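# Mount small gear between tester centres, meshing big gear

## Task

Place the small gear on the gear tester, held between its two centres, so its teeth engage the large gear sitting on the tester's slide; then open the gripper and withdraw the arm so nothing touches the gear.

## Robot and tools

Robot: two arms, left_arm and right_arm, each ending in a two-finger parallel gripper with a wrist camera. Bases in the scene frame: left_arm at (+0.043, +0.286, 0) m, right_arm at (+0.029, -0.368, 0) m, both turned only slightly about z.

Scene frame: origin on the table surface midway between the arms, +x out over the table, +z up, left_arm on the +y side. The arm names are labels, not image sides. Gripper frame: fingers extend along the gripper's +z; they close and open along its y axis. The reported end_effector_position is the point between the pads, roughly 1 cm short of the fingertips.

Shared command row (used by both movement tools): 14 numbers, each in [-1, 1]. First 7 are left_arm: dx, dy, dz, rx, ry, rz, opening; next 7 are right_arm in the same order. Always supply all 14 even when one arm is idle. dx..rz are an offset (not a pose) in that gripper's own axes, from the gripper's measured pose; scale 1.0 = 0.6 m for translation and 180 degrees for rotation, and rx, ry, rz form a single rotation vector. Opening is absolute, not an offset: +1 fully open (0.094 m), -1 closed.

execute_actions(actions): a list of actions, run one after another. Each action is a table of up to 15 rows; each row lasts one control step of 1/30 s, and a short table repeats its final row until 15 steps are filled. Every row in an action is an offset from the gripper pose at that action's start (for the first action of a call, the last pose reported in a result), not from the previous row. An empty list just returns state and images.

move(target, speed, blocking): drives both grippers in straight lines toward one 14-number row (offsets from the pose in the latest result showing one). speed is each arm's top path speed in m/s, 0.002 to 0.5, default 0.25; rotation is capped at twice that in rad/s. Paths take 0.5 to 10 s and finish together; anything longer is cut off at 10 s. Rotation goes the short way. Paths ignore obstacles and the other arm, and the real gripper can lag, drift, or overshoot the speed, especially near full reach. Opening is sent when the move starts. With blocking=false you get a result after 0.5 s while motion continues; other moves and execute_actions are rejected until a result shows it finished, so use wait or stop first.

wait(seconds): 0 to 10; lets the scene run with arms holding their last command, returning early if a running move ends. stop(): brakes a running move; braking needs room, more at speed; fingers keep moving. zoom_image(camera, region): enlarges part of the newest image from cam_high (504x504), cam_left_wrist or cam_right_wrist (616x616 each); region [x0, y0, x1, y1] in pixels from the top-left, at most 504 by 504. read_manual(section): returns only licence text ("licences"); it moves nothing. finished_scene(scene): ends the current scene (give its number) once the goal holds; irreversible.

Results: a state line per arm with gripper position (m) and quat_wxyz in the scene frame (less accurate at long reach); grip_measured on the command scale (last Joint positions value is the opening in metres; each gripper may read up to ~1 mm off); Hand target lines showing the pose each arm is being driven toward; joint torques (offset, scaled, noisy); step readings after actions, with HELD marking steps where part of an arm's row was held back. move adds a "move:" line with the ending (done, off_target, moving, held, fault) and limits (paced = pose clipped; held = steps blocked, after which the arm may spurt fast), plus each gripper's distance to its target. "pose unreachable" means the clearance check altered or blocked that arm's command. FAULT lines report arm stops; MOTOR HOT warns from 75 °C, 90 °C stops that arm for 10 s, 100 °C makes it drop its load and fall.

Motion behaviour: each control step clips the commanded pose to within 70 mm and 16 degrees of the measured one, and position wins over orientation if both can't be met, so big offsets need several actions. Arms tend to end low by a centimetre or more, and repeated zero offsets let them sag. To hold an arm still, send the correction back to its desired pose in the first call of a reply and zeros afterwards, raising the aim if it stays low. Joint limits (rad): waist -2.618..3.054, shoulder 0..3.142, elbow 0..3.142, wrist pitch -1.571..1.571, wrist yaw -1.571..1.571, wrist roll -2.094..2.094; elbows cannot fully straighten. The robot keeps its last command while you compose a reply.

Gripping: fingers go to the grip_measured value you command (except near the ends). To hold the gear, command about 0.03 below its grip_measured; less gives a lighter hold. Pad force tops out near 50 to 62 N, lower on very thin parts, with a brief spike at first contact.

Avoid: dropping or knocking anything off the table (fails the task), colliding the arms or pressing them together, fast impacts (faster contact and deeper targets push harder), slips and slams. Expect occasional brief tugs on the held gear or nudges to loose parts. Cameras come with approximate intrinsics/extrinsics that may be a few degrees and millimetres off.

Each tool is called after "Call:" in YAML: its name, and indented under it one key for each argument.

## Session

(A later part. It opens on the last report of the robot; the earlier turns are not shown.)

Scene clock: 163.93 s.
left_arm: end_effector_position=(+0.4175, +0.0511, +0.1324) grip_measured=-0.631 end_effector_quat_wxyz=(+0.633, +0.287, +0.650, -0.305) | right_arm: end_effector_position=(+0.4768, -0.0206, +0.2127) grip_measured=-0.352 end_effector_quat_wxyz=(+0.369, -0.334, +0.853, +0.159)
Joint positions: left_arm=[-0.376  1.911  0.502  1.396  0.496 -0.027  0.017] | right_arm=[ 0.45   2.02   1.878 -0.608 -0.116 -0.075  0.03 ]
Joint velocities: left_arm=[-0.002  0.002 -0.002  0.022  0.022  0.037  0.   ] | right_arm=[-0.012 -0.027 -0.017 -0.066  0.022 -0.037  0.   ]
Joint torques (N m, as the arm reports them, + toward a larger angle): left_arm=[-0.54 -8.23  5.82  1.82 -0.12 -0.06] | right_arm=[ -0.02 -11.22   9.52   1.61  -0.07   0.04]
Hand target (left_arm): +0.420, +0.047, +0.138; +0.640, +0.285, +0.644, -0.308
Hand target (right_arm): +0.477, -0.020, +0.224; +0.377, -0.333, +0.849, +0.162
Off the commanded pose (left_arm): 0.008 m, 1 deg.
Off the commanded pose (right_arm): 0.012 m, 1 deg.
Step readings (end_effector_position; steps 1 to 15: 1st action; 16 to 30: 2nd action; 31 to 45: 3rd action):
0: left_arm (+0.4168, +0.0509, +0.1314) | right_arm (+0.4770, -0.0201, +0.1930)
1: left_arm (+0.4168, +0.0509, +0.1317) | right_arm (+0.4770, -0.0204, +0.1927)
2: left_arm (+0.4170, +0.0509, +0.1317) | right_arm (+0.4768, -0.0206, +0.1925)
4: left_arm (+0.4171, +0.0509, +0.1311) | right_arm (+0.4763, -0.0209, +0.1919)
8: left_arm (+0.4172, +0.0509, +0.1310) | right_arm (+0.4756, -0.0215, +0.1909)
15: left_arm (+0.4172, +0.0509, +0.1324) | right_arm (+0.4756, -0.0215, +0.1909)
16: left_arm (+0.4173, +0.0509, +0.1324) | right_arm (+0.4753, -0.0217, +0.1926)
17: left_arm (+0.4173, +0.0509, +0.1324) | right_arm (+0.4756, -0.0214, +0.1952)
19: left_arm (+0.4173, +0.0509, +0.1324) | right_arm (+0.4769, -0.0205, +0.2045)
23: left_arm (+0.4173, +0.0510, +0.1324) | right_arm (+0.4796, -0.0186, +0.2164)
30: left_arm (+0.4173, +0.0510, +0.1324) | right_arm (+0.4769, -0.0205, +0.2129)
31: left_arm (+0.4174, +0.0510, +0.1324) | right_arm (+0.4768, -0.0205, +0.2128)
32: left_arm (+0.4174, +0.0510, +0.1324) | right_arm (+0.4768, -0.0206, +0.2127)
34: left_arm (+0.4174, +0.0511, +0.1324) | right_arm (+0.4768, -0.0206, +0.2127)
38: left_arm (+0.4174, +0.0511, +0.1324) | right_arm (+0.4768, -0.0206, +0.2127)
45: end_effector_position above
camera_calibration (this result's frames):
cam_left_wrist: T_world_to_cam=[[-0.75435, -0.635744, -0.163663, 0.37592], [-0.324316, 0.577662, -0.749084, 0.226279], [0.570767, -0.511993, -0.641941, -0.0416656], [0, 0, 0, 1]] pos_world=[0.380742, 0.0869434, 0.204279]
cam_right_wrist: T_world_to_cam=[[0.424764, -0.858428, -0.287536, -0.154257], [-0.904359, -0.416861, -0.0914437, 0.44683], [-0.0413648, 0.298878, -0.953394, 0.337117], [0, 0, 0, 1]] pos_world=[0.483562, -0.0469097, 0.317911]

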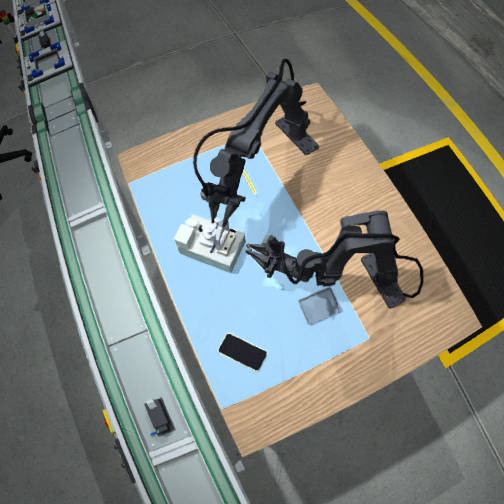

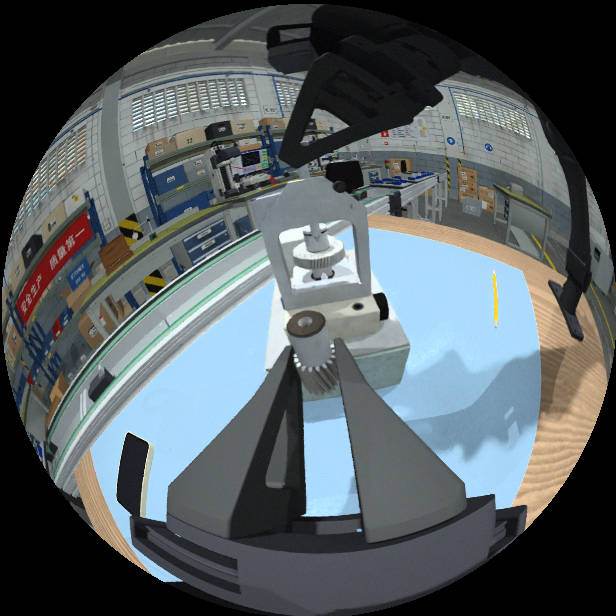

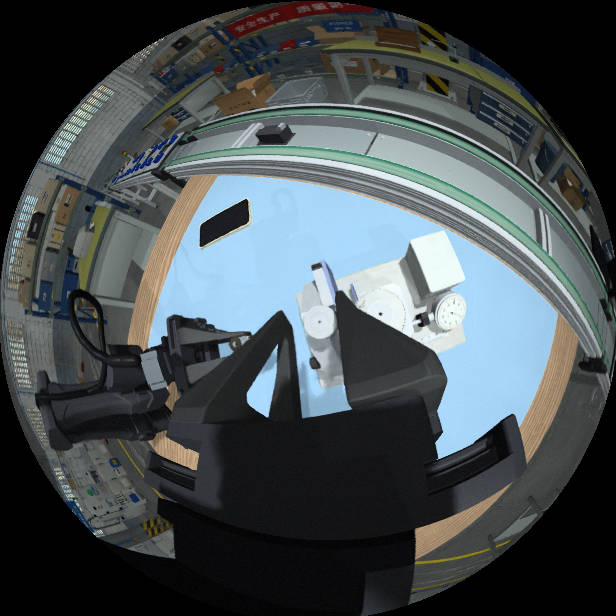

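Advance along finger axis, close, lift.

Call:
execute_actions:
  actions:
    - [[-0.01,0,0.008,0,-0.004,0.01,-0.68,-0.008,0,0.006,0,0,0,-0.35]]
    - [[-0.01,0,0.008,0,-0.004,0,-0.68,-0.012,0,-0.01,0,0,0,-0.8]]
    - [[-0.01,0,0.008,0,-0.004,0,-0.68,-0.012,0,-0.01,0,0,0,-0.8]]
    - [[-0.01,0,0.008,0,-0.004,0,-0.68,-0.065,0,-0.06,0,-0.02,0,-0.8]]
    - [[-0.01,0,0.008,0,-0.004,0,-0.68,-0.06,0,-0.055,0,-0.02,0,-0.8]]

Call:
zoom_image:
  camera: "cam_left_wrist"
  region: [220,130,420,400]

Scene clock: 175.47 s.
left_arm: end_effector_position=(+0.4178, +0.0517, +0.1241) grip_measured=-0.631 end_effector_quat_wxyz=(+0.624, +0.291, +0.661, -0.299) | right_arm: end_effector_position=(+0.4817, -0.0229, +0.2253) grip_measured=-0.726 end_effector_quat_wxyz=(+0.355, -0.331, +0.861, +0.149)
Joint positions: left_arm=[-0.376  1.911  0.502  1.36   0.492 -0.01   0.017] | right_arm=[ 0.445  2.074  2.036 -0.748 -0.106 -0.075  0.013]
Joint velocities: left_arm=[-0.002  0.002 -0.007  0.022 -0.095  0.037  0.001] | right_arm=[ 0.002  0.017 -0.012  0.007 -0.007  0.007  0.   ]
Joint torques (N m, as the arm reports them, + toward a larger angle): left_arm=[-0.64 -8.93  5.8   1.73 -0.06 -0.06] | right_arm=[ -0.15 -14.43  11.71   1.59  -0.14   0.05]
Hand target (left_arm): +0.421, +0.048, +0.132; +0.630, +0.289, +0.655, -0.301
Hand target (right_arm): +0.481, -0.024, +0.269; +0.391, -0.326, +0.845, +0.162
Off the commanded pose (left_arm): 0.009 m, 1 deg.
Off the commanded pose (right_arm): 0.045 m, 5 deg.
Step readings (end_effector_position; steps 1 to 15: 1st action; 16 to 30: 2nd action; 31 to 45: 3rd action; 46 to 60: 4th action; 61 to 75: 5th action):
0: left_arm (+0.4175, +0.0511, +0.1324) | right_arm (+0.4768, -0.0206, +0.2127)
1: left_arm (+0.4175, +0.0511, +0.1323) | right_arm (+0.4770, -0.0205, +0.2124)
2: left_arm (+0.4175, +0.0511, +0.1320) | right_arm (+0.4775, -0.0200, +0.2122)
4: left_arm (+0.4175, +0.0512, +0.1315) | right_arm (+0.4785, -0.0194, +0.2108)
8: left_arm (+0.4175, +0.0512, +0.1310) | right_arm (+0.4790, -0.0190, +0.2072)
15: left_arm (+0.4175, +0.0512, +0.1307) | right_arm (+0.4790, -0.0190, +0.2065)
16: left_arm (+0.4175, +0.0512, +0.1305) | right_arm (+0.4789, -0.0193, +0.2062)
17: left_arm (+0.4175, +0.0512, +0.1303) | right_arm (+0.4820, -0.0225, +0.2066)
19: left_arm (+0.4175, +0.0512, +0.1297) | right_arm (+0.4821, -0.0225, +0.2064)
23: left_arm (+0.4176, +0.0513, +0.1292) | right_arm (+0.4821, -0.0225, +0.2065)
30: left_arm (+0.4176, +0.0513, +0.1290) | right_arm (+0.4821, -0.0225, +0.2065)
31: left_arm (+0.4176, +0.0513, +0.1288) | right_arm (+0.4821, -0.0225, +0.2065)
32: left_arm (+0.4176, +0.0513, +0.1286) | right_arm (+0.4821, -0.0226, +0.2065)
34: left_arm (+0.4176, +0.0514, +0.1281) | right_arm (+0.4821, -0.0226, +0.2065)
38: left_arm (+0.4176, +0.0514, +0.1276) | right_arm (+0.4821, -0.0226, +0.2065)
45: left_arm (+0.4177, +0.0514, +0.1273) | right_arm (+0.4821, -0.0226, +0.2065)
46: left_arm (+0.4177, +0.0514, +0.1271) | right_arm (+0.4822, -0.0225, +0.2095)
47: left_arm (+0.4177, +0.0514, +0.1270) | right_arm (+0.4822, -0.0225, +0.2116)
49: left_arm (+0.4177, +0.0515, +0.1264) | right_arm (+0.4822, -0.0225, +0.2183)
53: left_arm (+0.4177, +0.0515, +0.1259) | right_arm (+0.4820, -0.0226, +0.2234)
60: left_arm (+0.4177, +0.0515, +0.1257) | right_arm (+0.4819, -0.0227, +0.2214)
61: left_arm (+0.4178, +0.0516, +0.1256) | right_arm (+0.4820, -0.0226, +0.2221)
62: left_arm (+0.4177, +0.0516, +0.1253) | right_arm (+0.4820, -0.0226, +0.2227)
64: left_arm (+0.4178, +0.0516, +0.1248) | right_arm (+0.4819, -0.0227, +0.2244)
68: left_arm (+0.4178, +0.0517, +0.1244) | right_arm (+0.4818, -0.0228, +0.2256)
75: end_effector_position above
camera_calibration (this result's frames):
cam_left_wrist: T_world_to_cam=[[-0.755391, -0.634498, -0.163698, 0.375543], [-0.341833, 0.594697, -0.727657, 0.223584], [0.559048, -0.493708, -0.666121, -0.039948], [0, 0, 0, 1]] pos_world=[0.382443, 0.0855935, 0.197558]
cam_right_wrist: T_world_to_cam=[[0.406564, -0.871414, -0.274488, -0.149154], [-0.911484, -0.407418, -0.0566409, 0.447282], [-0.0624735, 0.273219, -0.959921, 0.361051], [0, 0, 0, 1]] pos_world=[0.490887, -0.0463908, 0.330974]

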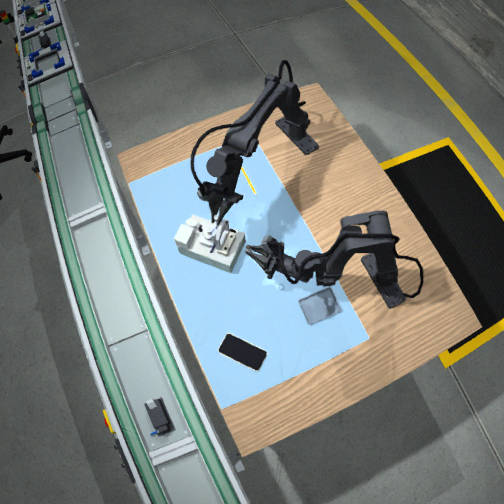

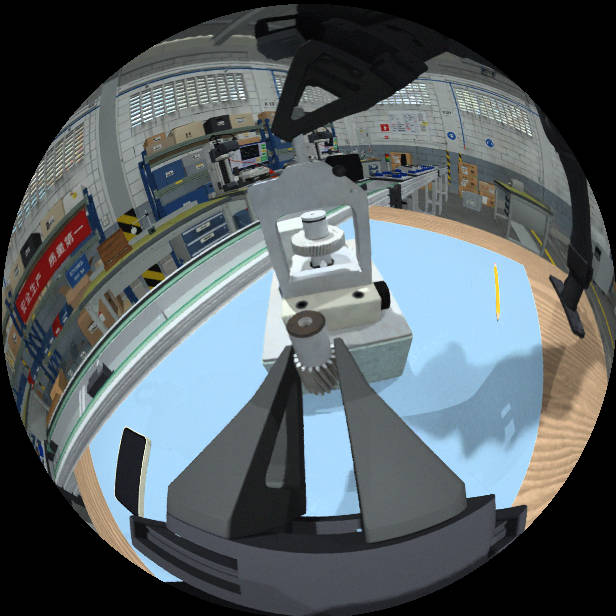

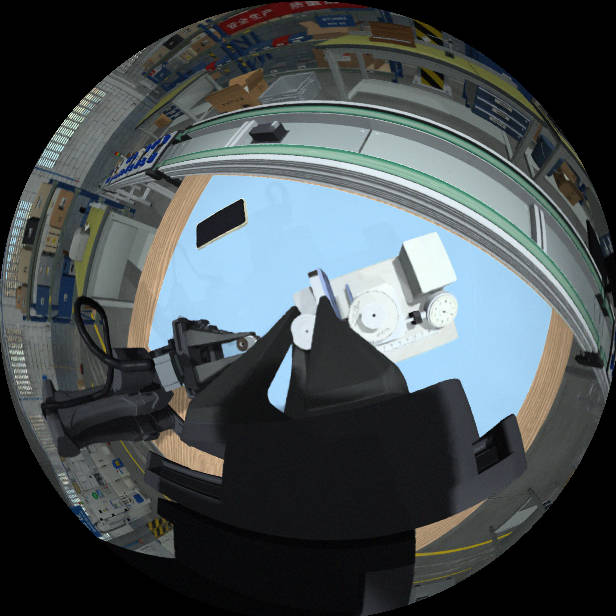

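Region (220, 130, 420, 400) of cam_left_wrist's 616x616 image, scaled by 1.867, with more detail than that image has; it fills the left 373 columns of this view, and the rest is white.

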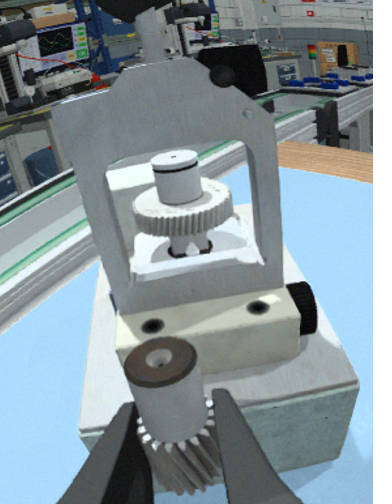

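Call:
execute_actions:
  actions:
    - [[-0.036,-0.008,0.05,0,-0.02,0.01,-0.68,-0.055,0,-0.052,0,-0.02,0,-0.8]]
    - [[-0.014,0,0.045,0,-0.007,0,-0.68,-0.055,0,-0.052,0,-0.02,0,-0.8]]
    - [[-0.012,0,0.008,0,-0.007,0,-0.68,-0.055,0,-0.052,0,-0.02,0,-0.8]]

Scene clock: 186.00 s.
left_arm: end_effector_position=(+0.4391, +0.0115, +0.1396) grip_measured=-0.631 end_effector_quat_wxyz=(+0.640, +0.294, +0.642, -0.303) | right_arm: end_effector_position=(+0.4809, -0.0235, +0.2260) grip_measured=-0.726 end_effector_quat_wxyz=(+0.316, -0.335, +0.876, +0.139)
Joint positions: left_arm=[-0.466  1.974  0.656  1.319  0.413 -0.013  0.017] | right_arm=[ 0.445  2.173  2.254 -0.952 -0.106 -0.076  0.013]
Joint velocities: left_arm=[ 0.002 -0.002  0.007  0.007 -0.125 -0.022  0.001] | right_arm=[ 0.002 -0.017  0.007  0.007  0.037  0.022  0.001]
Joint torques (N m, as the arm reports them, + toward a larger angle): left_arm=[-0.44 -9.55  6.37  1.83 -0.08 -0.08] | right_arm=[ -0.19 -14.59  11.65   1.63  -0.15   0.08]
Hand target (left_arm): +0.442, +0.008, +0.147; +0.647, +0.292, +0.635, -0.306
Hand target (right_arm): +0.482, -0.023, +0.270; +0.359, -0.329, +0.860, +0.153
Off the commanded pose (left_arm): 0.009 m, 1 deg.
Off the commanded pose (right_arm): 0.045 m, 6 deg.
Step readings (end_effector_position; steps 1 to 15: 1st action; 16 to 30: 2nd action; 31 to 45: 3rd action):
0: left_arm (+0.4178, +0.0517, +0.1240) | right_arm (+0.4817, -0.0228, +0.2255)
1: left_arm (+0.4191, +0.0500, +0.1251) | right_arm (+0.4818, -0.0228, +0.2255)
2: left_arm (+0.4212, +0.0451, +0.1272) | right_arm (+0.4818, -0.0228, +0.2257)
4: left_arm (+0.4236, +0.0336, +0.1335) | right_arm (+0.4817, -0.0229, +0.2256)
8: left_arm (+0.4262, +0.0270, +0.1402) | right_arm (+0.4815, -0.0230, +0.2255)
15: left_arm (+0.4276, +0.0280, +0.1378) | right_arm (+0.4815, -0.0230, +0.2255)
16: left_arm (+0.4290, +0.0266, +0.1379) | right_arm (+0.4817, -0.0229, +0.2259)
17: left_arm (+0.4320, +0.0231, +0.1384) | right_arm (+0.4816, -0.0229, +0.2259)
19: left_arm (+0.4364, +0.0154, +0.1405) | right_arm (+0.4814, -0.0230, +0.2258)
23: left_arm (+0.4384, +0.0110, +0.1423) | right_arm (+0.4813, -0.0231, +0.2257)
30: left_arm (+0.4391, +0.0115, +0.1396) | right_arm (+0.4812, -0.0232, +0.2257)
31: left_arm (+0.4391, +0.0115, +0.1396) | right_arm (+0.4814, -0.0231, +0.2259)
32: left_arm (+0.4391, +0.0115, +0.1396) | right_arm (+0.4814, -0.0231, +0.2262)
34: left_arm (+0.4391, +0.0115, +0.1396) | right_arm (+0.4811, -0.0233, +0.2262)
38: left_arm (+0.4391, +0.0115, +0.1396) | right_arm (+0.4809, -0.0234, +0.2261)
45: end_effector_position above
camera_calibration (this result's frames):
cam_left_wrist: T_world_to_cam=[[-0.754239, -0.630037, -0.184871, 0.371132], [-0.302129, 0.582996, -0.754211, 0.252478], [0.58296, -0.513, -0.630071, -0.0766648], [0, 0, 0, 1]] pos_world=[0.400895, 0.0473038, 0.210729]
cam_right_wrist: T_world_to_cam=[[0.389385, -0.884309, -0.257635, -0.144997], [-0.911934, -0.409441, 0.0270876, 0.42757], [-0.12944, 0.224399, -0.965862, 0.394198], [0, 0, 0, 1]] pos_world=[0.497401, -0.0416152, 0.331802]

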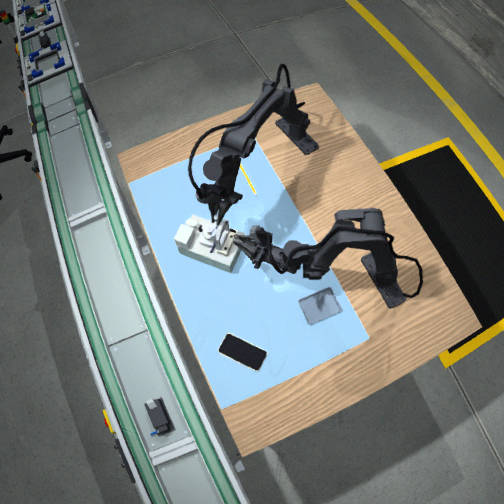

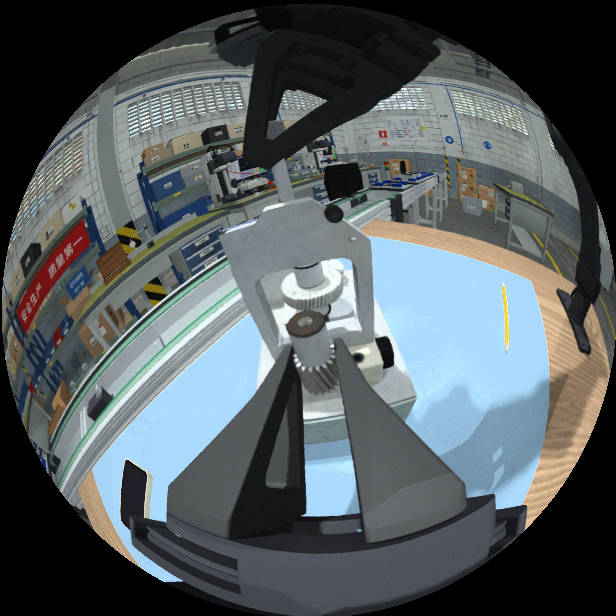

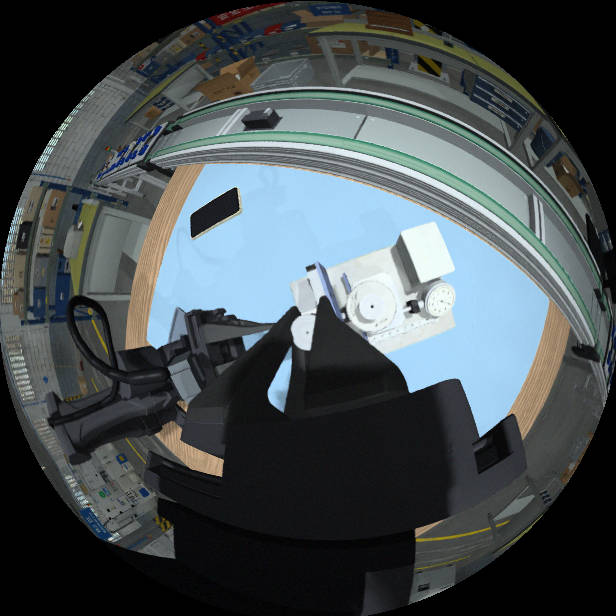

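Call:
execute_actions:
  actions:
    - [[-0.008,0.008,0.04,0,-0.006,0.004,-0.68,-0.045,0,-0.052,0,-0.04,0,-0.8]]
    - [[-0.009,0.006,0.04,0,-0.006,0,-0.68,-0.045,0,-0.052,0,-0.04,0,-0.8]]
    - [[-0.012,0,0.008,0,-0.007,0,-0.68,-0.045,0,-0.052,0,-0.04,0,-0.8]]

Scene clock: 197.57 s.
left_arm: end_effector_position=(+0.4665, -0.0082, +0.1351) grip_measured=-0.631 end_effector_quat_wxyz=(+0.638, +0.294, +0.645, -0.302) | right_arm: end_effector_position=(+0.4817, -0.0229, +0.2205) grip_measured=-0.726 end_effector_quat_wxyz=(+0.351, -0.333, +0.863, +0.148)
Joint positions: left_arm=[-0.483  2.063  0.801  1.259  0.394 -0.014  0.017] | right_arm=[ 0.445  2.077  2.027 -0.744 -0.106 -0.076  0.013]
Joint velocities: left_arm=[-0.012 -0.017 -0.002 -0.037  0.022  0.007  0.001] | right_arm=[-0.002 -0.012 -0.002 -0.051  0.007  0.037  0.   ]
Joint torques (N m, as the arm reports them, + toward a larger angle): left_arm=[ -0.45 -10.55   6.73   1.86  -0.08  -0.11] | right_arm=[ -0.32 -16.43   7.63   1.99  -0.2    0.09]
Hand target (left_arm): +0.469, -0.012, +0.142; +0.645, +0.291, +0.637, -0.305
Hand target (right_arm): +0.480, -0.025, +0.262; +0.391, -0.325, +0.845, +0.164
Off the commanded pose (left_arm): 0.009 m, 1 deg.
Off the commanded pose (right_arm): 0.042 m, 5 deg.
Step readings (end_effector_position; steps 1 to 15: 1st action; 16 to 30: 2nd action; 31 to 45: 3rd action):
0: left_arm (+0.4391, +0.0115, +0.1396) | right_arm (+0.4809, -0.0234, +0.2258)
1: left_arm (+0.4405, +0.0104, +0.1395) | right_arm (+0.4808, -0.0235, +0.2252)
2: left_arm (+0.4443, +0.0080, +0.1398) | right_arm (+0.4808, -0.0235, +0.2247)
4: left_arm (+0.4506, +0.0038, +0.1398) | right_arm (+0.4810, -0.0234, +0.2233)
8: left_arm (+0.4532, +0.0020, +0.1382) | right_arm (+0.4811, -0.0233, +0.2224)
15: left_arm (+0.4533, +0.0020, +0.1372) | right_arm (+0.4812, -0.0232, +0.2225)
16: left_arm (+0.4547, +0.0009, +0.1372) | right_arm (+0.4810, -0.0233, +0.2218)
17: left_arm (+0.4584, -0.0016, +0.1376) | right_arm (+0.4810, -0.0233, +0.2216)
19: left_arm (+0.4641, -0.0062, +0.1377) | right_arm (+0.4812, -0.0232, +0.2212)
23: left_arm (+0.4664, -0.0083, +0.1363) | right_arm (+0.4814, -0.0231, +0.2211)
30: left_arm (+0.4665, -0.0082, +0.1352) | right_arm (+0.4814, -0.0231, +0.2212)
31: left_arm (+0.4665, -0.0082, +0.1351) | right_arm (+0.4813, -0.0232, +0.2208)
32: left_arm (+0.4665, -0.0082, +0.1351) | right_arm (+0.4812, -0.0232, +0.2206)
34: left_arm (+0.4665, -0.0082, +0.1351) | right_arm (+0.4815, -0.0230, +0.2204)
38: left_arm (+0.4665, -0.0082, +0.1351) | right_arm (+0.4816, -0.0229, +0.2203)
45: end_effector_position above
camera_calibration (this result's frames):
cam_left_wrist: T_world_to_cam=[[-0.754308, -0.630879, -0.181688, 0.378108], [-0.30726, 0.583803, -0.751509, 0.270879], [0.580181, -0.511044, -0.634211, -0.103778], [0, 0, 0, 1]] pos_world=[0.42865, 0.0273652, 0.206448]
cam_right_wrist: T_world_to_cam=[[0.406209, -0.872397, -0.27188, -0.150893], [-0.91123, -0.408943, -0.0492484, 0.44519], [-0.0682191, 0.26775, -0.96107, 0.359383], [0, 0, 0, 1]] pos_world=[0.491481, -0.0458066, 0.326292]

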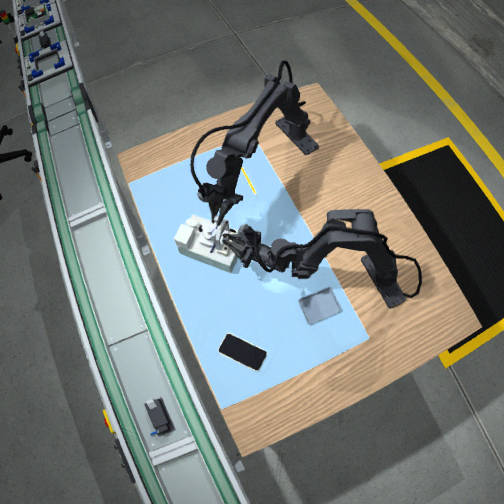

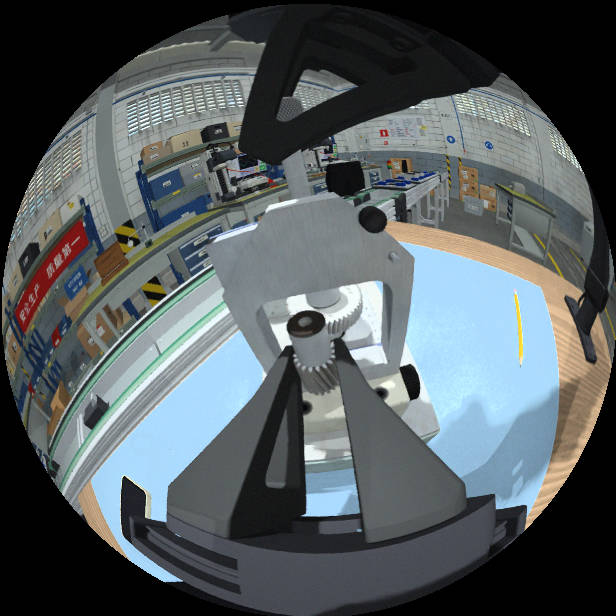

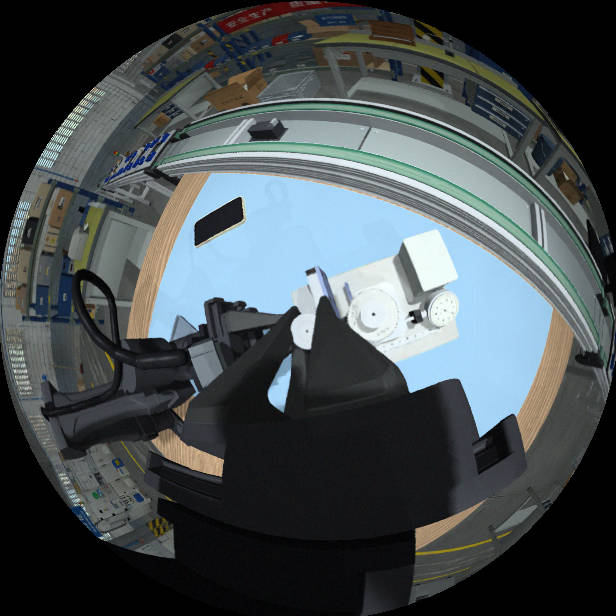

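Call:
execute_actions:
  actions:
    - [[-0.014,-0.009,0.04,0,-0.006,0.006,-0.68,-0.055,0,-0.055,0,-0.028,0,-0.8]]
    - [[-0.012,0,0.008,0,-0.007,0,-0.68,-0.052,0,-0.052,0,-0.028,0,-0.8]]

Scene clock: 203.70 s.
left_arm: end_effector_position=(+0.4713, -0.0254, +0.1340) grip_measured=-0.631 end_effector_quat_wxyz=(+0.635, +0.297, +0.646, -0.302) | right_arm: end_effector_position=(+0.4816, -0.0229, +0.2203) grip_measured=-0.726 end_effector_quat_wxyz=(+0.351, -0.333, +0.863, +0.148)
Joint positions: left_arm=[-0.517  2.09   0.858  1.221  0.364 -0.009  0.017] | right_arm=[ 0.445  2.077  2.027 -0.745 -0.106 -0.076  0.013]
Joint velocities: left_arm=[-0.012 -0.002  0.002  0.095  0.037  0.007 -0.   ] | right_arm=[-0.002  0.007  0.007 -0.007 -0.066  0.037 -0.001]
Joint torques (N m, as the arm reports them, + toward a larger angle): left_arm=[ -0.4  -10.88   7.05   1.84  -0.1   -0.07] | right_arm=[ -0.15 -15.16  10.23   1.73  -0.17   0.1 ]
Hand target (left_arm): +0.474, -0.029, +0.141; +0.642, +0.294, +0.639, -0.305
Hand target (right_arm): +0.481, -0.025, +0.264; +0.389, -0.326, +0.846, +0.162
Off the commanded pose (left_arm): 0.009 m, 1 deg.
Off the commanded pose (right_arm): 0.044 m, 5 deg.
Step readings (end_effector_position; steps 1 to 15: 1st action; 16 to 30: 2nd action):
0: left_arm (+0.4665, -0.0082, +0.1351) | right_arm (+0.4816, -0.0229, +0.2204)
1: left_arm (+0.4676, -0.0094, +0.1351) | right_arm (+0.4816, -0.0229, +0.2203)
2: left_arm (+0.4697, -0.0125, +0.1355) | right_arm (+0.4816, -0.0229, +0.2203)
4: left_arm (+0.4715, -0.0203, +0.1369) | right_arm (+0.4816, -0.0229, +0.2203)
8: left_arm (+0.4705, -0.0260, +0.1358) | right_arm (+0.4816, -0.0229, +0.2203)
15: left_arm (+0.4713, -0.0254, +0.1340) | right_arm (+0.4816, -0.0229, +0.2203)
16: left_arm (+0.4713, -0.0254, +0.1340) | right_arm (+0.4816, -0.0229, +0.2203)
17: left_arm (+0.4713, -0.0254, +0.1340) | right_arm (+0.4816, -0.0229, +0.2203)
19: left_arm (+0.4713, -0.0254, +0.1340) | right_arm (+0.4816, -0.0229, +0.2203)
23: left_arm (+0.4713, -0.0254, +0.1340) | right_arm (+0.4816, -0.0229, +0.2203)
30: end_effector_position above
camera_calibration (this result's frames):
cam_left_wrist: T_world_to_cam=[[-0.757661, -0.626145, -0.184097, 0.372686], [-0.30641, 0.590325, -0.746746, 0.280676], [0.576248, -0.509371, -0.639123, -0.113438], [0, 0, 0, 1]] pos_world=[0.43374, 0.00988319, 0.205703]
cam_right_wrist: T_world_to_cam=[[0.40604, -0.872516, -0.271748, -0.150925], [-0.911261, -0.408964, -0.0485007, 0.444914], [-0.0688176, 0.267327, -0.961145, 0.359472], [0, 0, 0, 1]] pos_world=[0.491452, -0.0458274, 0.32607]

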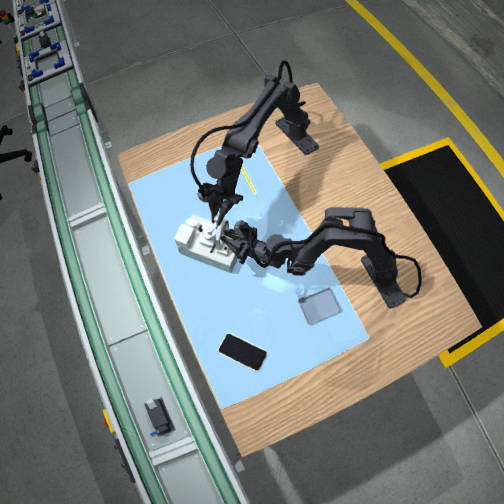

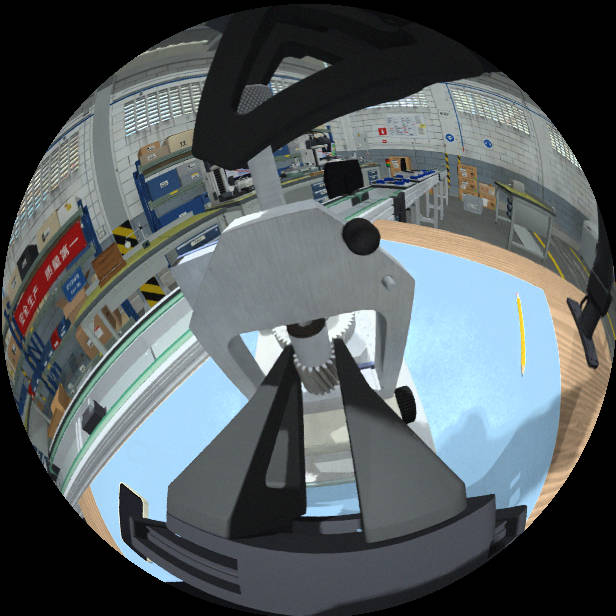

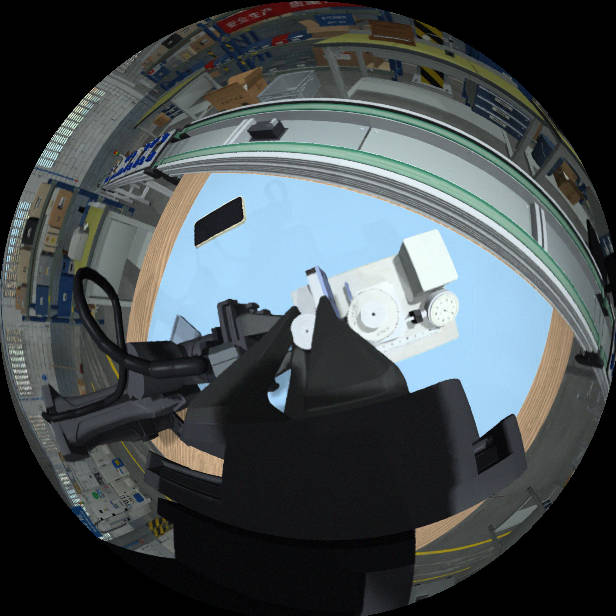

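Call:
execute_actions:
  actions:
    - [[-0.02,0.004,0.023,0,-0.008,0,-0.68,-0.052,0,-0.052,0,-0.028,0,-0.8]]
    - [[-0.012,0,0.008,0,-0.007,0,-0.68,-0.052,0,-0.052,0,-0.028,0,-0.8]]
    - [[-0.012,0,0.008,0,-0.007,0,-0.68,-0.03,0,-0.03,0,-0.02,0,-0.8]]
    - [[-0.012,0,0.008,0,-0.007,0,-0.68,-0.02,0,-0.02,0,-0.01,0,-0.8]]
    - [[-0.012,0,0.008,0,-0.007,0,-0.68,-0.01,0,-0.01,0,-0.005,0,-0.8]]

Call:
zoom_image:
  camera: "cam_left_wrist"
  region: [220,260,400,420]

Scene clock: 216.40 s.
left_arm: end_effector_position=(+0.4769, -0.0284, +0.1349) grip_measured=-0.631 end_effector_quat_wxyz=(+0.633, +0.296, +0.648, -0.302) | right_arm: end_effector_position=(+0.4817, -0.0229, +0.2187) grip_measured=-0.726 end_effector_quat_wxyz=(+0.349, -0.333, +0.863, +0.147)
Joint positions: left_arm=[-0.517  2.097  0.887  1.193  0.364 -0.011  0.017] | right_arm=[ 0.445  2.08   2.027 -0.746 -0.105 -0.076  0.013]
Joint velocities: left_arm=[ 0.002  0.002 -0.012 -0.007  0.007  0.007 -0.   ] | right_arm=[-0.007  0.012  0.007 -0.081  0.051 -0.037 -0.   ]
Joint torques (N m, as the arm reports them, + toward a larger angle): left_arm=[ -0.39 -11.06   7.13   1.85  -0.05  -0.08] | right_arm=[ -0.01 -11.91   8.22   1.7   -0.07   0.04]
Hand target (left_arm): +0.480, -0.032, +0.142; +0.640, +0.293, +0.641, -0.306
Hand target (right_arm): +0.482, -0.023, +0.227; +0.357, -0.331, +0.861, +0.150
Off the commanded pose (left_arm): 0.009 m, 1 deg.
Off the commanded pose (right_arm): 0.009 m, 1 deg.
Step readings (end_effector_position; steps 1 to 15: 1st action; 16 to 30: 2nd action; 31 to 45: 3rd action; 46 to 60: 4th action; 61 to 75: 5th action):
0: left_arm (+0.4713, -0.0254, +0.1340) | right_arm (+0.4816, -0.0229, +0.2203)
1: left_arm (+0.4719, -0.0257, +0.1340) | right_arm (+0.4816, -0.0229, +0.2203)
2: left_arm (+0.4733, -0.0265, +0.1346) | right_arm (+0.4816, -0.0229, +0.2203)
4: left_arm (+0.4757, -0.0278, +0.1356) | right_arm (+0.4816, -0.0229, +0.2203)
8: left_arm (+0.4768, -0.0283, +0.1355) | right_arm (+0.4816, -0.0229, +0.2203)
15: left_arm (+0.4769, -0.0284, +0.1354) | right_arm (+0.4816, -0.0229, +0.2203)
16: left_arm (+0.4769, -0.0284, +0.1354) | right_arm (+0.4816, -0.0229, +0.2203)
17: left_arm (+0.4769, -0.0284, +0.1354) | right_arm (+0.4816, -0.0229, +0.2203)
19: left_arm (+0.4769, -0.0284, +0.1354) | right_arm (+0.4816, -0.0229, +0.2203)
23: left_arm (+0.4769, -0.0284, +0.1354) | right_arm (+0.4816, -0.0229, +0.2203)
30: left_arm (+0.4769, -0.0284, +0.1354) | right_arm (+0.4816, -0.0229, +0.2203)
31: left_arm (+0.4769, -0.0284, +0.1354) | right_arm (+0.4816, -0.0229, +0.2204)
32: left_arm (+0.4769, -0.0284, +0.1354) | right_arm (+0.4816, -0.0229, +0.2204)
34: left_arm (+0.4769, -0.0284, +0.1354) | right_arm (+0.4816, -0.0229, +0.2204)
38: left_arm (+0.4769, -0.0284, +0.1354) | right_arm (+0.4816, -0.0229, +0.2204)
45: left_arm (+0.4769, -0.0284, +0.1354) | right_arm (+0.4816, -0.0229, +0.2204)
46: left_arm (+0.4769, -0.0284, +0.1354) | right_arm (+0.4817, -0.0229, +0.2197)
47: left_arm (+0.4769, -0.0284, +0.1353) | right_arm (+0.4817, -0.0230, +0.2194)
49: left_arm (+0.4769, -0.0284, +0.1349) | right_arm (+0.4817, -0.0230, +0.2191)
53: left_arm (+0.4769, -0.0284, +0.1349) | right_arm (+0.4817, -0.0230, +0.2191)
60: left_arm (+0.4769, -0.0284, +0.1349) | right_arm (+0.4817, -0.0230, +0.2191)
61: left_arm (+0.4769, -0.0284, +0.1349) | right_arm (+0.4817, -0.0229, +0.2187)
62: left_arm (+0.4769, -0.0284, +0.1349) | right_arm (+0.4817, -0.0229, +0.2187)
64: left_arm (+0.4769, -0.0284, +0.1349) | right_arm (+0.4817, -0.0229, +0.2187)
68: left_arm (+0.4769, -0.0284, +0.1349) | right_arm (+0.4817, -0.0229, +0.2187)
75: end_effector_position above
camera_calibration (this result's frames):
cam_left_wrist: T_world_to_cam=[[-0.758441, -0.626552, -0.179446, 0.374945], [-0.312126, 0.590891, -0.743926, 0.287171], [0.572141, -0.508214, -0.643718, -0.11498], [0, 0, 0, 1]] pos_world=[0.439792, 0.00680123, 0.206901]
cam_right_wrist: T_world_to_cam=[[0.405089, -0.873223, -0.270894, -0.151146], [-0.911494, -0.408825, -0.0451884, 0.444376], [-0.0712886, 0.265224, -0.961548, 0.359165], [0, 0, 0, 1]] pos_world=[0.491878, -0.0455717, 0.32449]

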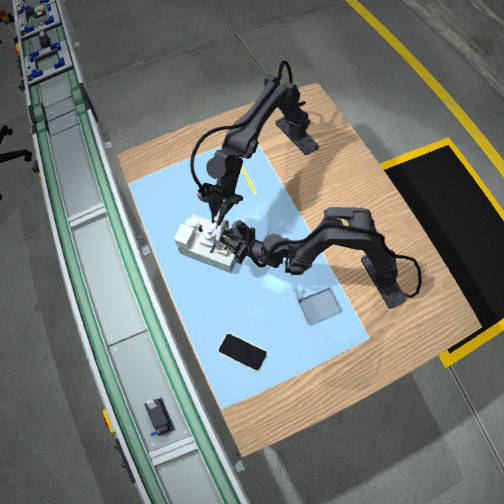

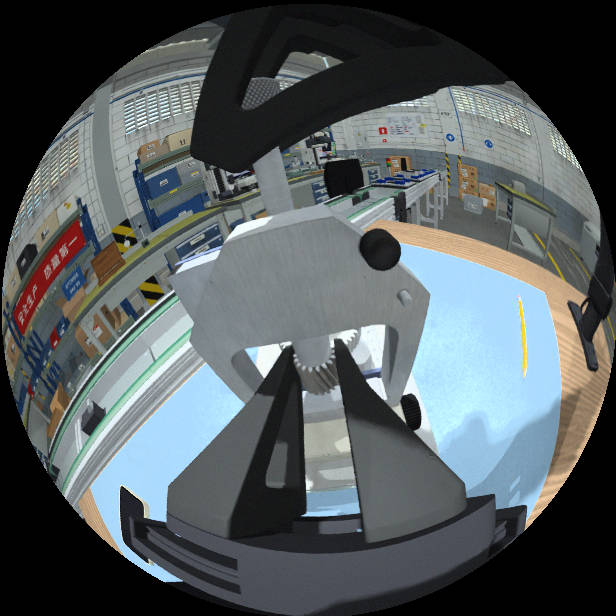

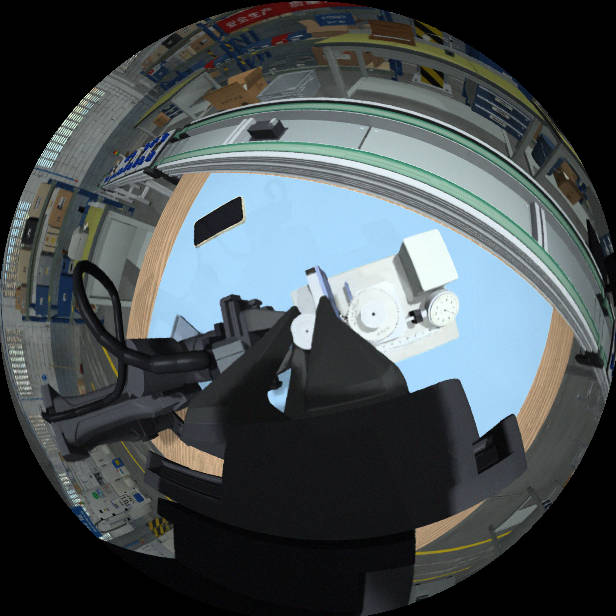

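Region (220, 260, 400, 420) of cam_left_wrist's 616x616 image, scaled by 2.800, with more detail than that image has.

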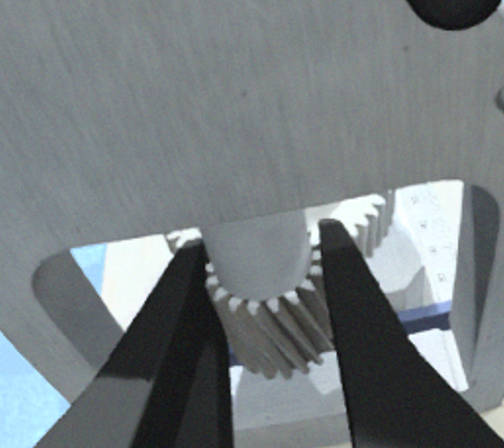

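Between both tips on the faces; slide forward gently.

Call:
execute_actions:
  actions:
    - [[-0.012,0,0.018,0,-0.007,0,-0.68,-0.018,0,-0.018,0,-0.01,0,-0.8]]
    - [[-0.012,0,0.018,0,-0.007,0,-0.68,-0.018,0,-0.018,0,-0.01,0,-0.8]]
    - [[-0.01,0,0.008,0,-0.007,0,-0.68,-0.01,0,-0.01,0,-0.005,0,-0.8]]

Scene clock: 224.83 s.
left_arm: end_effector_position=(+0.4770, -0.0307, +0.1347) grip_measured=-0.631 end_effector_quat_wxyz=(+0.632, +0.299, +0.646, -0.305) | right_arm: end_effector_position=(+0.4817, -0.0229, +0.2153) grip_measured=-0.726 end_effector_quat_wxyz=(+0.346, -0.333, +0.865, +0.146)
Joint positions: left_arm=[-0.519  2.103  0.895  1.193  0.371 -0.011  0.017] | right_arm=[ 0.445  2.085  2.027 -0.749 -0.105 -0.076  0.013]
Joint velocities: left_arm=[ 0.012  0.007 -0.002 -0.095 -0.007  0.007 -0.001] | right_arm=[ 0.017 -0.017 -0.007 -0.007 -0.022 -0.022 -0.   ]
Joint torques (N m, as the arm reports them, + toward a larger angle): left_arm=[ -0.27 -10.81   7.13   1.89  -0.15  -0.07] | right_arm=[ -0.02 -12.2    8.13   1.72  -0.08   0.02]
Hand target (left_arm): +0.481, -0.034, +0.141; +0.640, +0.293, +0.641, -0.307
Hand target (right_arm): +0.482, -0.023, +0.226; +0.355, -0.332, +0.861, +0.150
Off the commanded pose (left_arm): 0.008 m, 1 deg.
Off the commanded pose (right_arm): 0.011 m, 1 deg.
Step readings (end_effector_position; steps 1 to 15: 1st action; 16 to 30: 2nd action; 31 to 45: 3rd action):
0: left_arm (+0.4769, -0.0284, +0.1349) | right_arm (+0.4817, -0.0229, +0.2187)
1: left_arm (+0.4770, -0.0284, +0.1345) | right_arm (+0.4817, -0.0229, +0.2187)
2: left_arm (+0.4777, -0.0288, +0.1348) | right_arm (+0.4817, -0.0229, +0.2187)
4: left_arm (+0.4779, -0.0299, +0.1345) | right_arm (+0.4818, -0.0229, +0.2185)
8: left_arm (+0.4779, -0.0300, +0.1345) | right_arm (+0.4817, -0.0229, +0.2180)
15: left_arm (+0.4779, -0.0300, +0.1345) | right_arm (+0.4817, -0.0229, +0.2180)
16: left_arm (+0.4779, -0.0300, +0.1345) | right_arm (+0.4817, -0.0229, +0.2180)
17: left_arm (+0.4779, -0.0300, +0.1345) | right_arm (+0.4817, -0.0229, +0.2180)
19: left_arm (+0.4779, -0.0300, +0.1345) | right_arm (+0.4817, -0.0229, +0.2180)
23: left_arm (+0.4779, -0.0300, +0.1345) | right_arm (+0.4817, -0.0229, +0.2180)
30: left_arm (+0.4779, -0.0300, +0.1345) | right_arm (+0.4817, -0.0229, +0.2180)
31: left_arm (+0.4778, -0.0301, +0.1347) | right_arm (+0.4817, -0.0229, +0.2173)
32: left_arm (+0.4775, -0.0302, +0.1347) | right_arm (+0.4818, -0.0229, +0.2168)
34: left_arm (+0.4770, -0.0307, +0.1347) | right_arm (+0.4817, -0.0229, +0.2155)
38: left_arm (+0.4770, -0.0307, +0.1347) | right_arm (+0.4817, -0.0229, +0.2153)
45: end_effector_position above
camera_calibration (this result's frames):
cam_left_wrist: T_world_to_cam=[[-0.76362, -0.620061, -0.180025, 0.376249], [-0.305737, 0.592832, -0.745034, 0.285623], [0.568691, -0.513882, -0.642273, -0.115084], [0, 0, 0, 1]] pos_world=[0.440083, 0.00483153, 0.206618]
cam_right_wrist: T_world_to_cam=[[0.403239, -0.874534, -0.269424, -0.151541], [-0.911775, -0.409024, -0.0369612, 0.44256], [-0.0778771, 0.260558, -0.962312, 0.359073], [0, 0, 0, 1]] pos_world=[0.492586, -0.04507, 0.321069]

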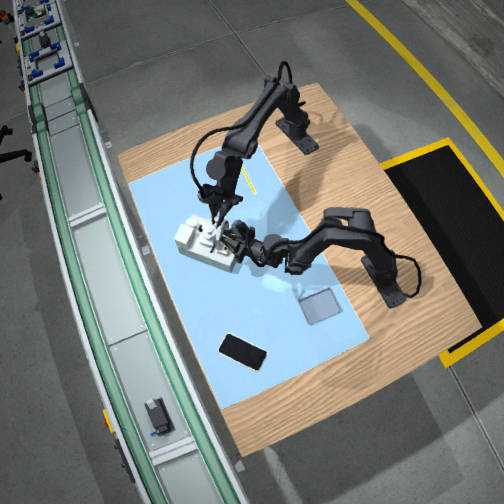

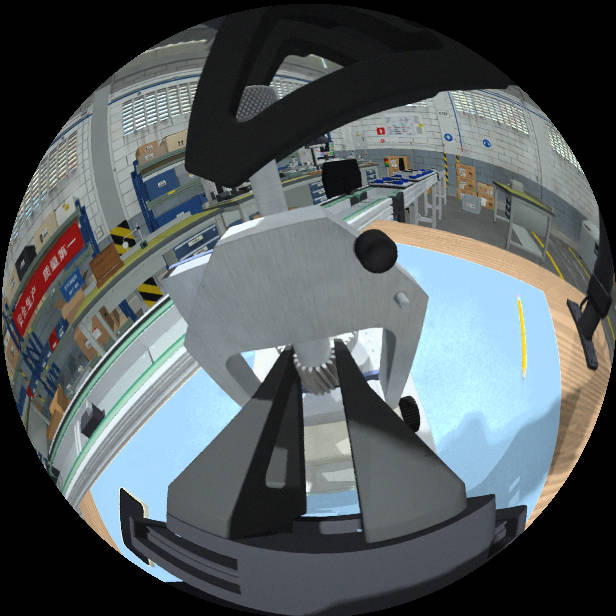

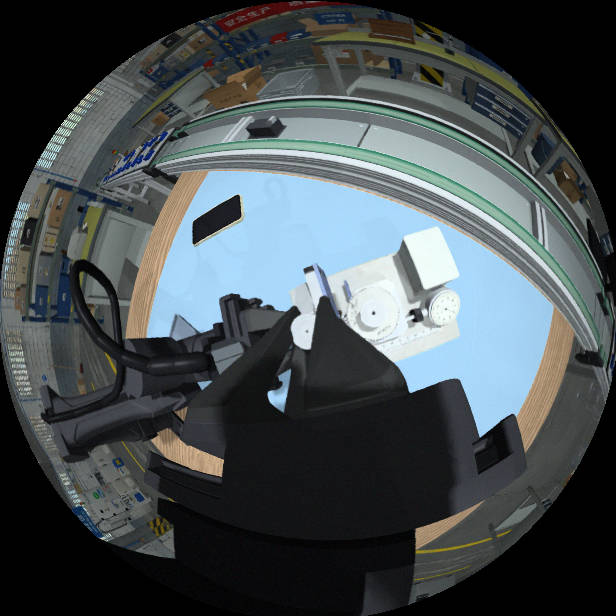

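Top in. Now bottom.

Call:
execute_actions:
  actions:
    - [[-0.006,0,0.018,0,-0.006,0.005,-0.66,-0.004,0,-0.004,0,0,0,-0.8]]
    - [[-0.006,0,0.018,0,-0.006,0,-0.66,-0.004,0,-0.004,0,0,0,-0.8]]

Scene clock: 232.80 s.
left_arm: end_effector_position=(+0.4774, -0.0316, +0.1312) grip_measured=-0.631 end_effector_quat_wxyz=(+0.634, +0.299, +0.643, -0.307) | right_arm: end_effector_position=(+0.4817, -0.0231, +0.2117) grip_measured=-0.726 end_effector_quat_wxyz=(+0.342, -0.333, +0.867, +0.145)
Joint positions: left_arm=[-0.519  2.125  0.898  1.22   0.374 -0.014  0.017] | right_arm=[ 0.445  2.091  2.027 -0.752 -0.105 -0.076  0.013]
Joint velocities: left_arm=[-0.002 -0.017  0.002 -0.051 -0.066  0.007 -0.001] | right_arm=[-0.007 -0.002 -0.007 -0.051  0.007 -0.037  0.   ]
Joint torques (N m, as the arm reports them, + toward a larger angle): left_arm=[ -0.85 -10.01   8.76   1.63  -0.16  -0.01] | right_arm=[  0.11 -10.95   8.82   1.52  -0.06   0.02]
Hand target (left_arm): +0.484, -0.039, +0.135; +0.638, +0.297, +0.640, -0.308
Hand target (right_arm): +0.482, -0.023, +0.215; +0.342, -0.333, +0.867, +0.145
Off the commanded pose (left_arm): 0.011 m, 1 deg.
Off the commanded pose (right_arm): 0.003 m, 0 deg.
Step readings (end_effector_position; steps 1 to 15: 1st action; 16 to 30: 2nd action):
0: left_arm (+0.4770, -0.0307, +0.1347) | right_arm (+0.4817, -0.0229, +0.2153)
1: left_arm (+0.4769, -0.0308, +0.1337) | right_arm (+0.4817, -0.0230, +0.2145)
2: left_arm (+0.4770, -0.0308, +0.1330) | right_arm (+0.4817, -0.0230, +0.2137)
4: left_arm (+0.4774, -0.0311, +0.1313) | right_arm (+0.4817, -0.0230, +0.2120)
8: left_arm (+0.4775, -0.0314, +0.1312) | right_arm (+0.4817, -0.0231, +0.2117)
15: left_arm (+0.4775, -0.0314, +0.1312) | right_arm (+0.4817, -0.0231, +0.2117)
16: left_arm (+0.4775, -0.0314, +0.1309) | right_arm (+0.4817, -0.0231, +0.2117)
17: left_arm (+0.4775, -0.0314, +0.1310) | right_arm (+0.4817, -0.0231, +0.2117)
19: left_arm (+0.4775, -0.0315, +0.1311) | right_arm (+0.4817, -0.0231, +0.2117)
23: left_arm (+0.4774, -0.0316, +0.1312) | right_arm (+0.4817, -0.0231, +0.2117)
30: end_effector_position above
camera_calibration (this result's frames):
cam_left_wrist: T_world_to_cam=[[-0.764498, -0.618755, -0.18079, 0.376012], [-0.299811, 0.589571, -0.750013, 0.281373], [0.570663, -0.519181, -0.636236, -0.119942], [0, 0, 0, 1]] pos_world=[0.440266, 0.00449902, 0.202701]
cam_right_wrist: T_world_to_cam=[[0.401129, -0.876061, -0.267604, -0.151978], [-0.912111, -0.408957, -0.0284109, 0.440692], [-0.0845489, 0.255481, -0.96311, 0.358976], [0, 0, 0, 1]] pos_world=[0.493274, -0.0446291, 0.317584]

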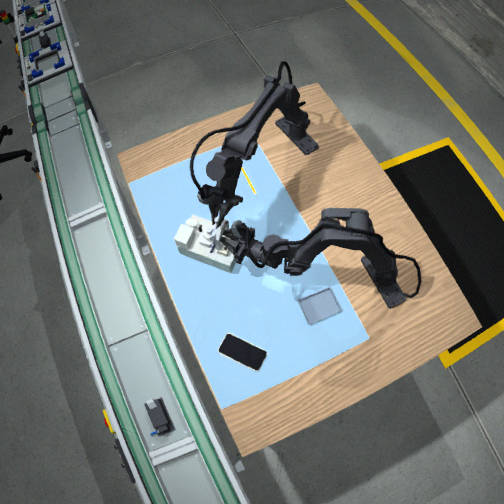

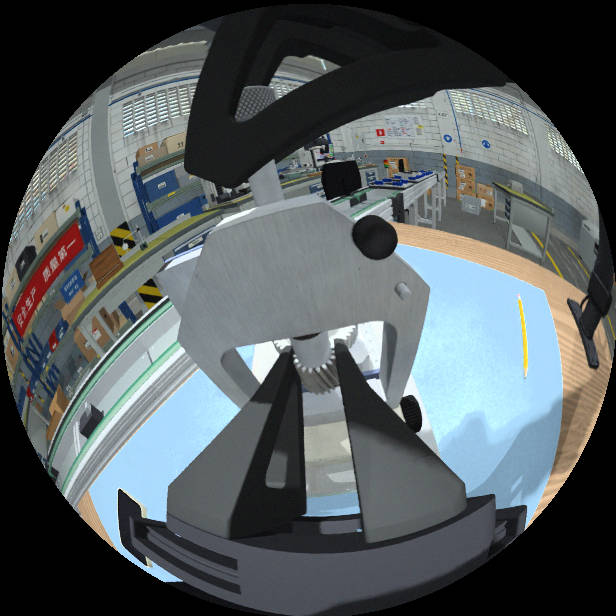

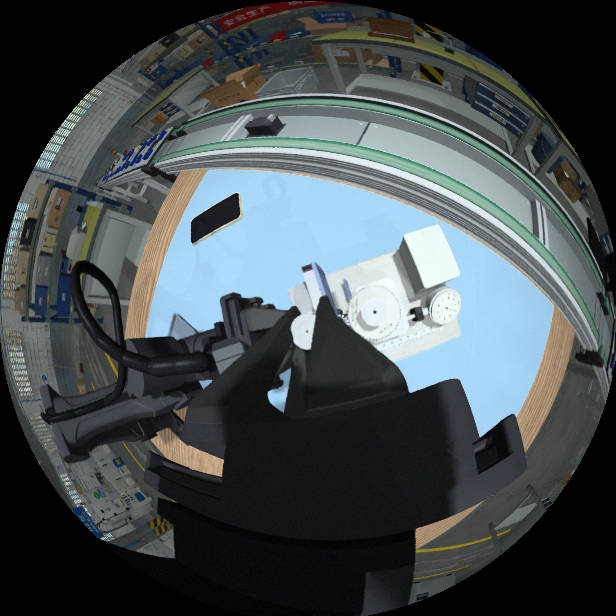

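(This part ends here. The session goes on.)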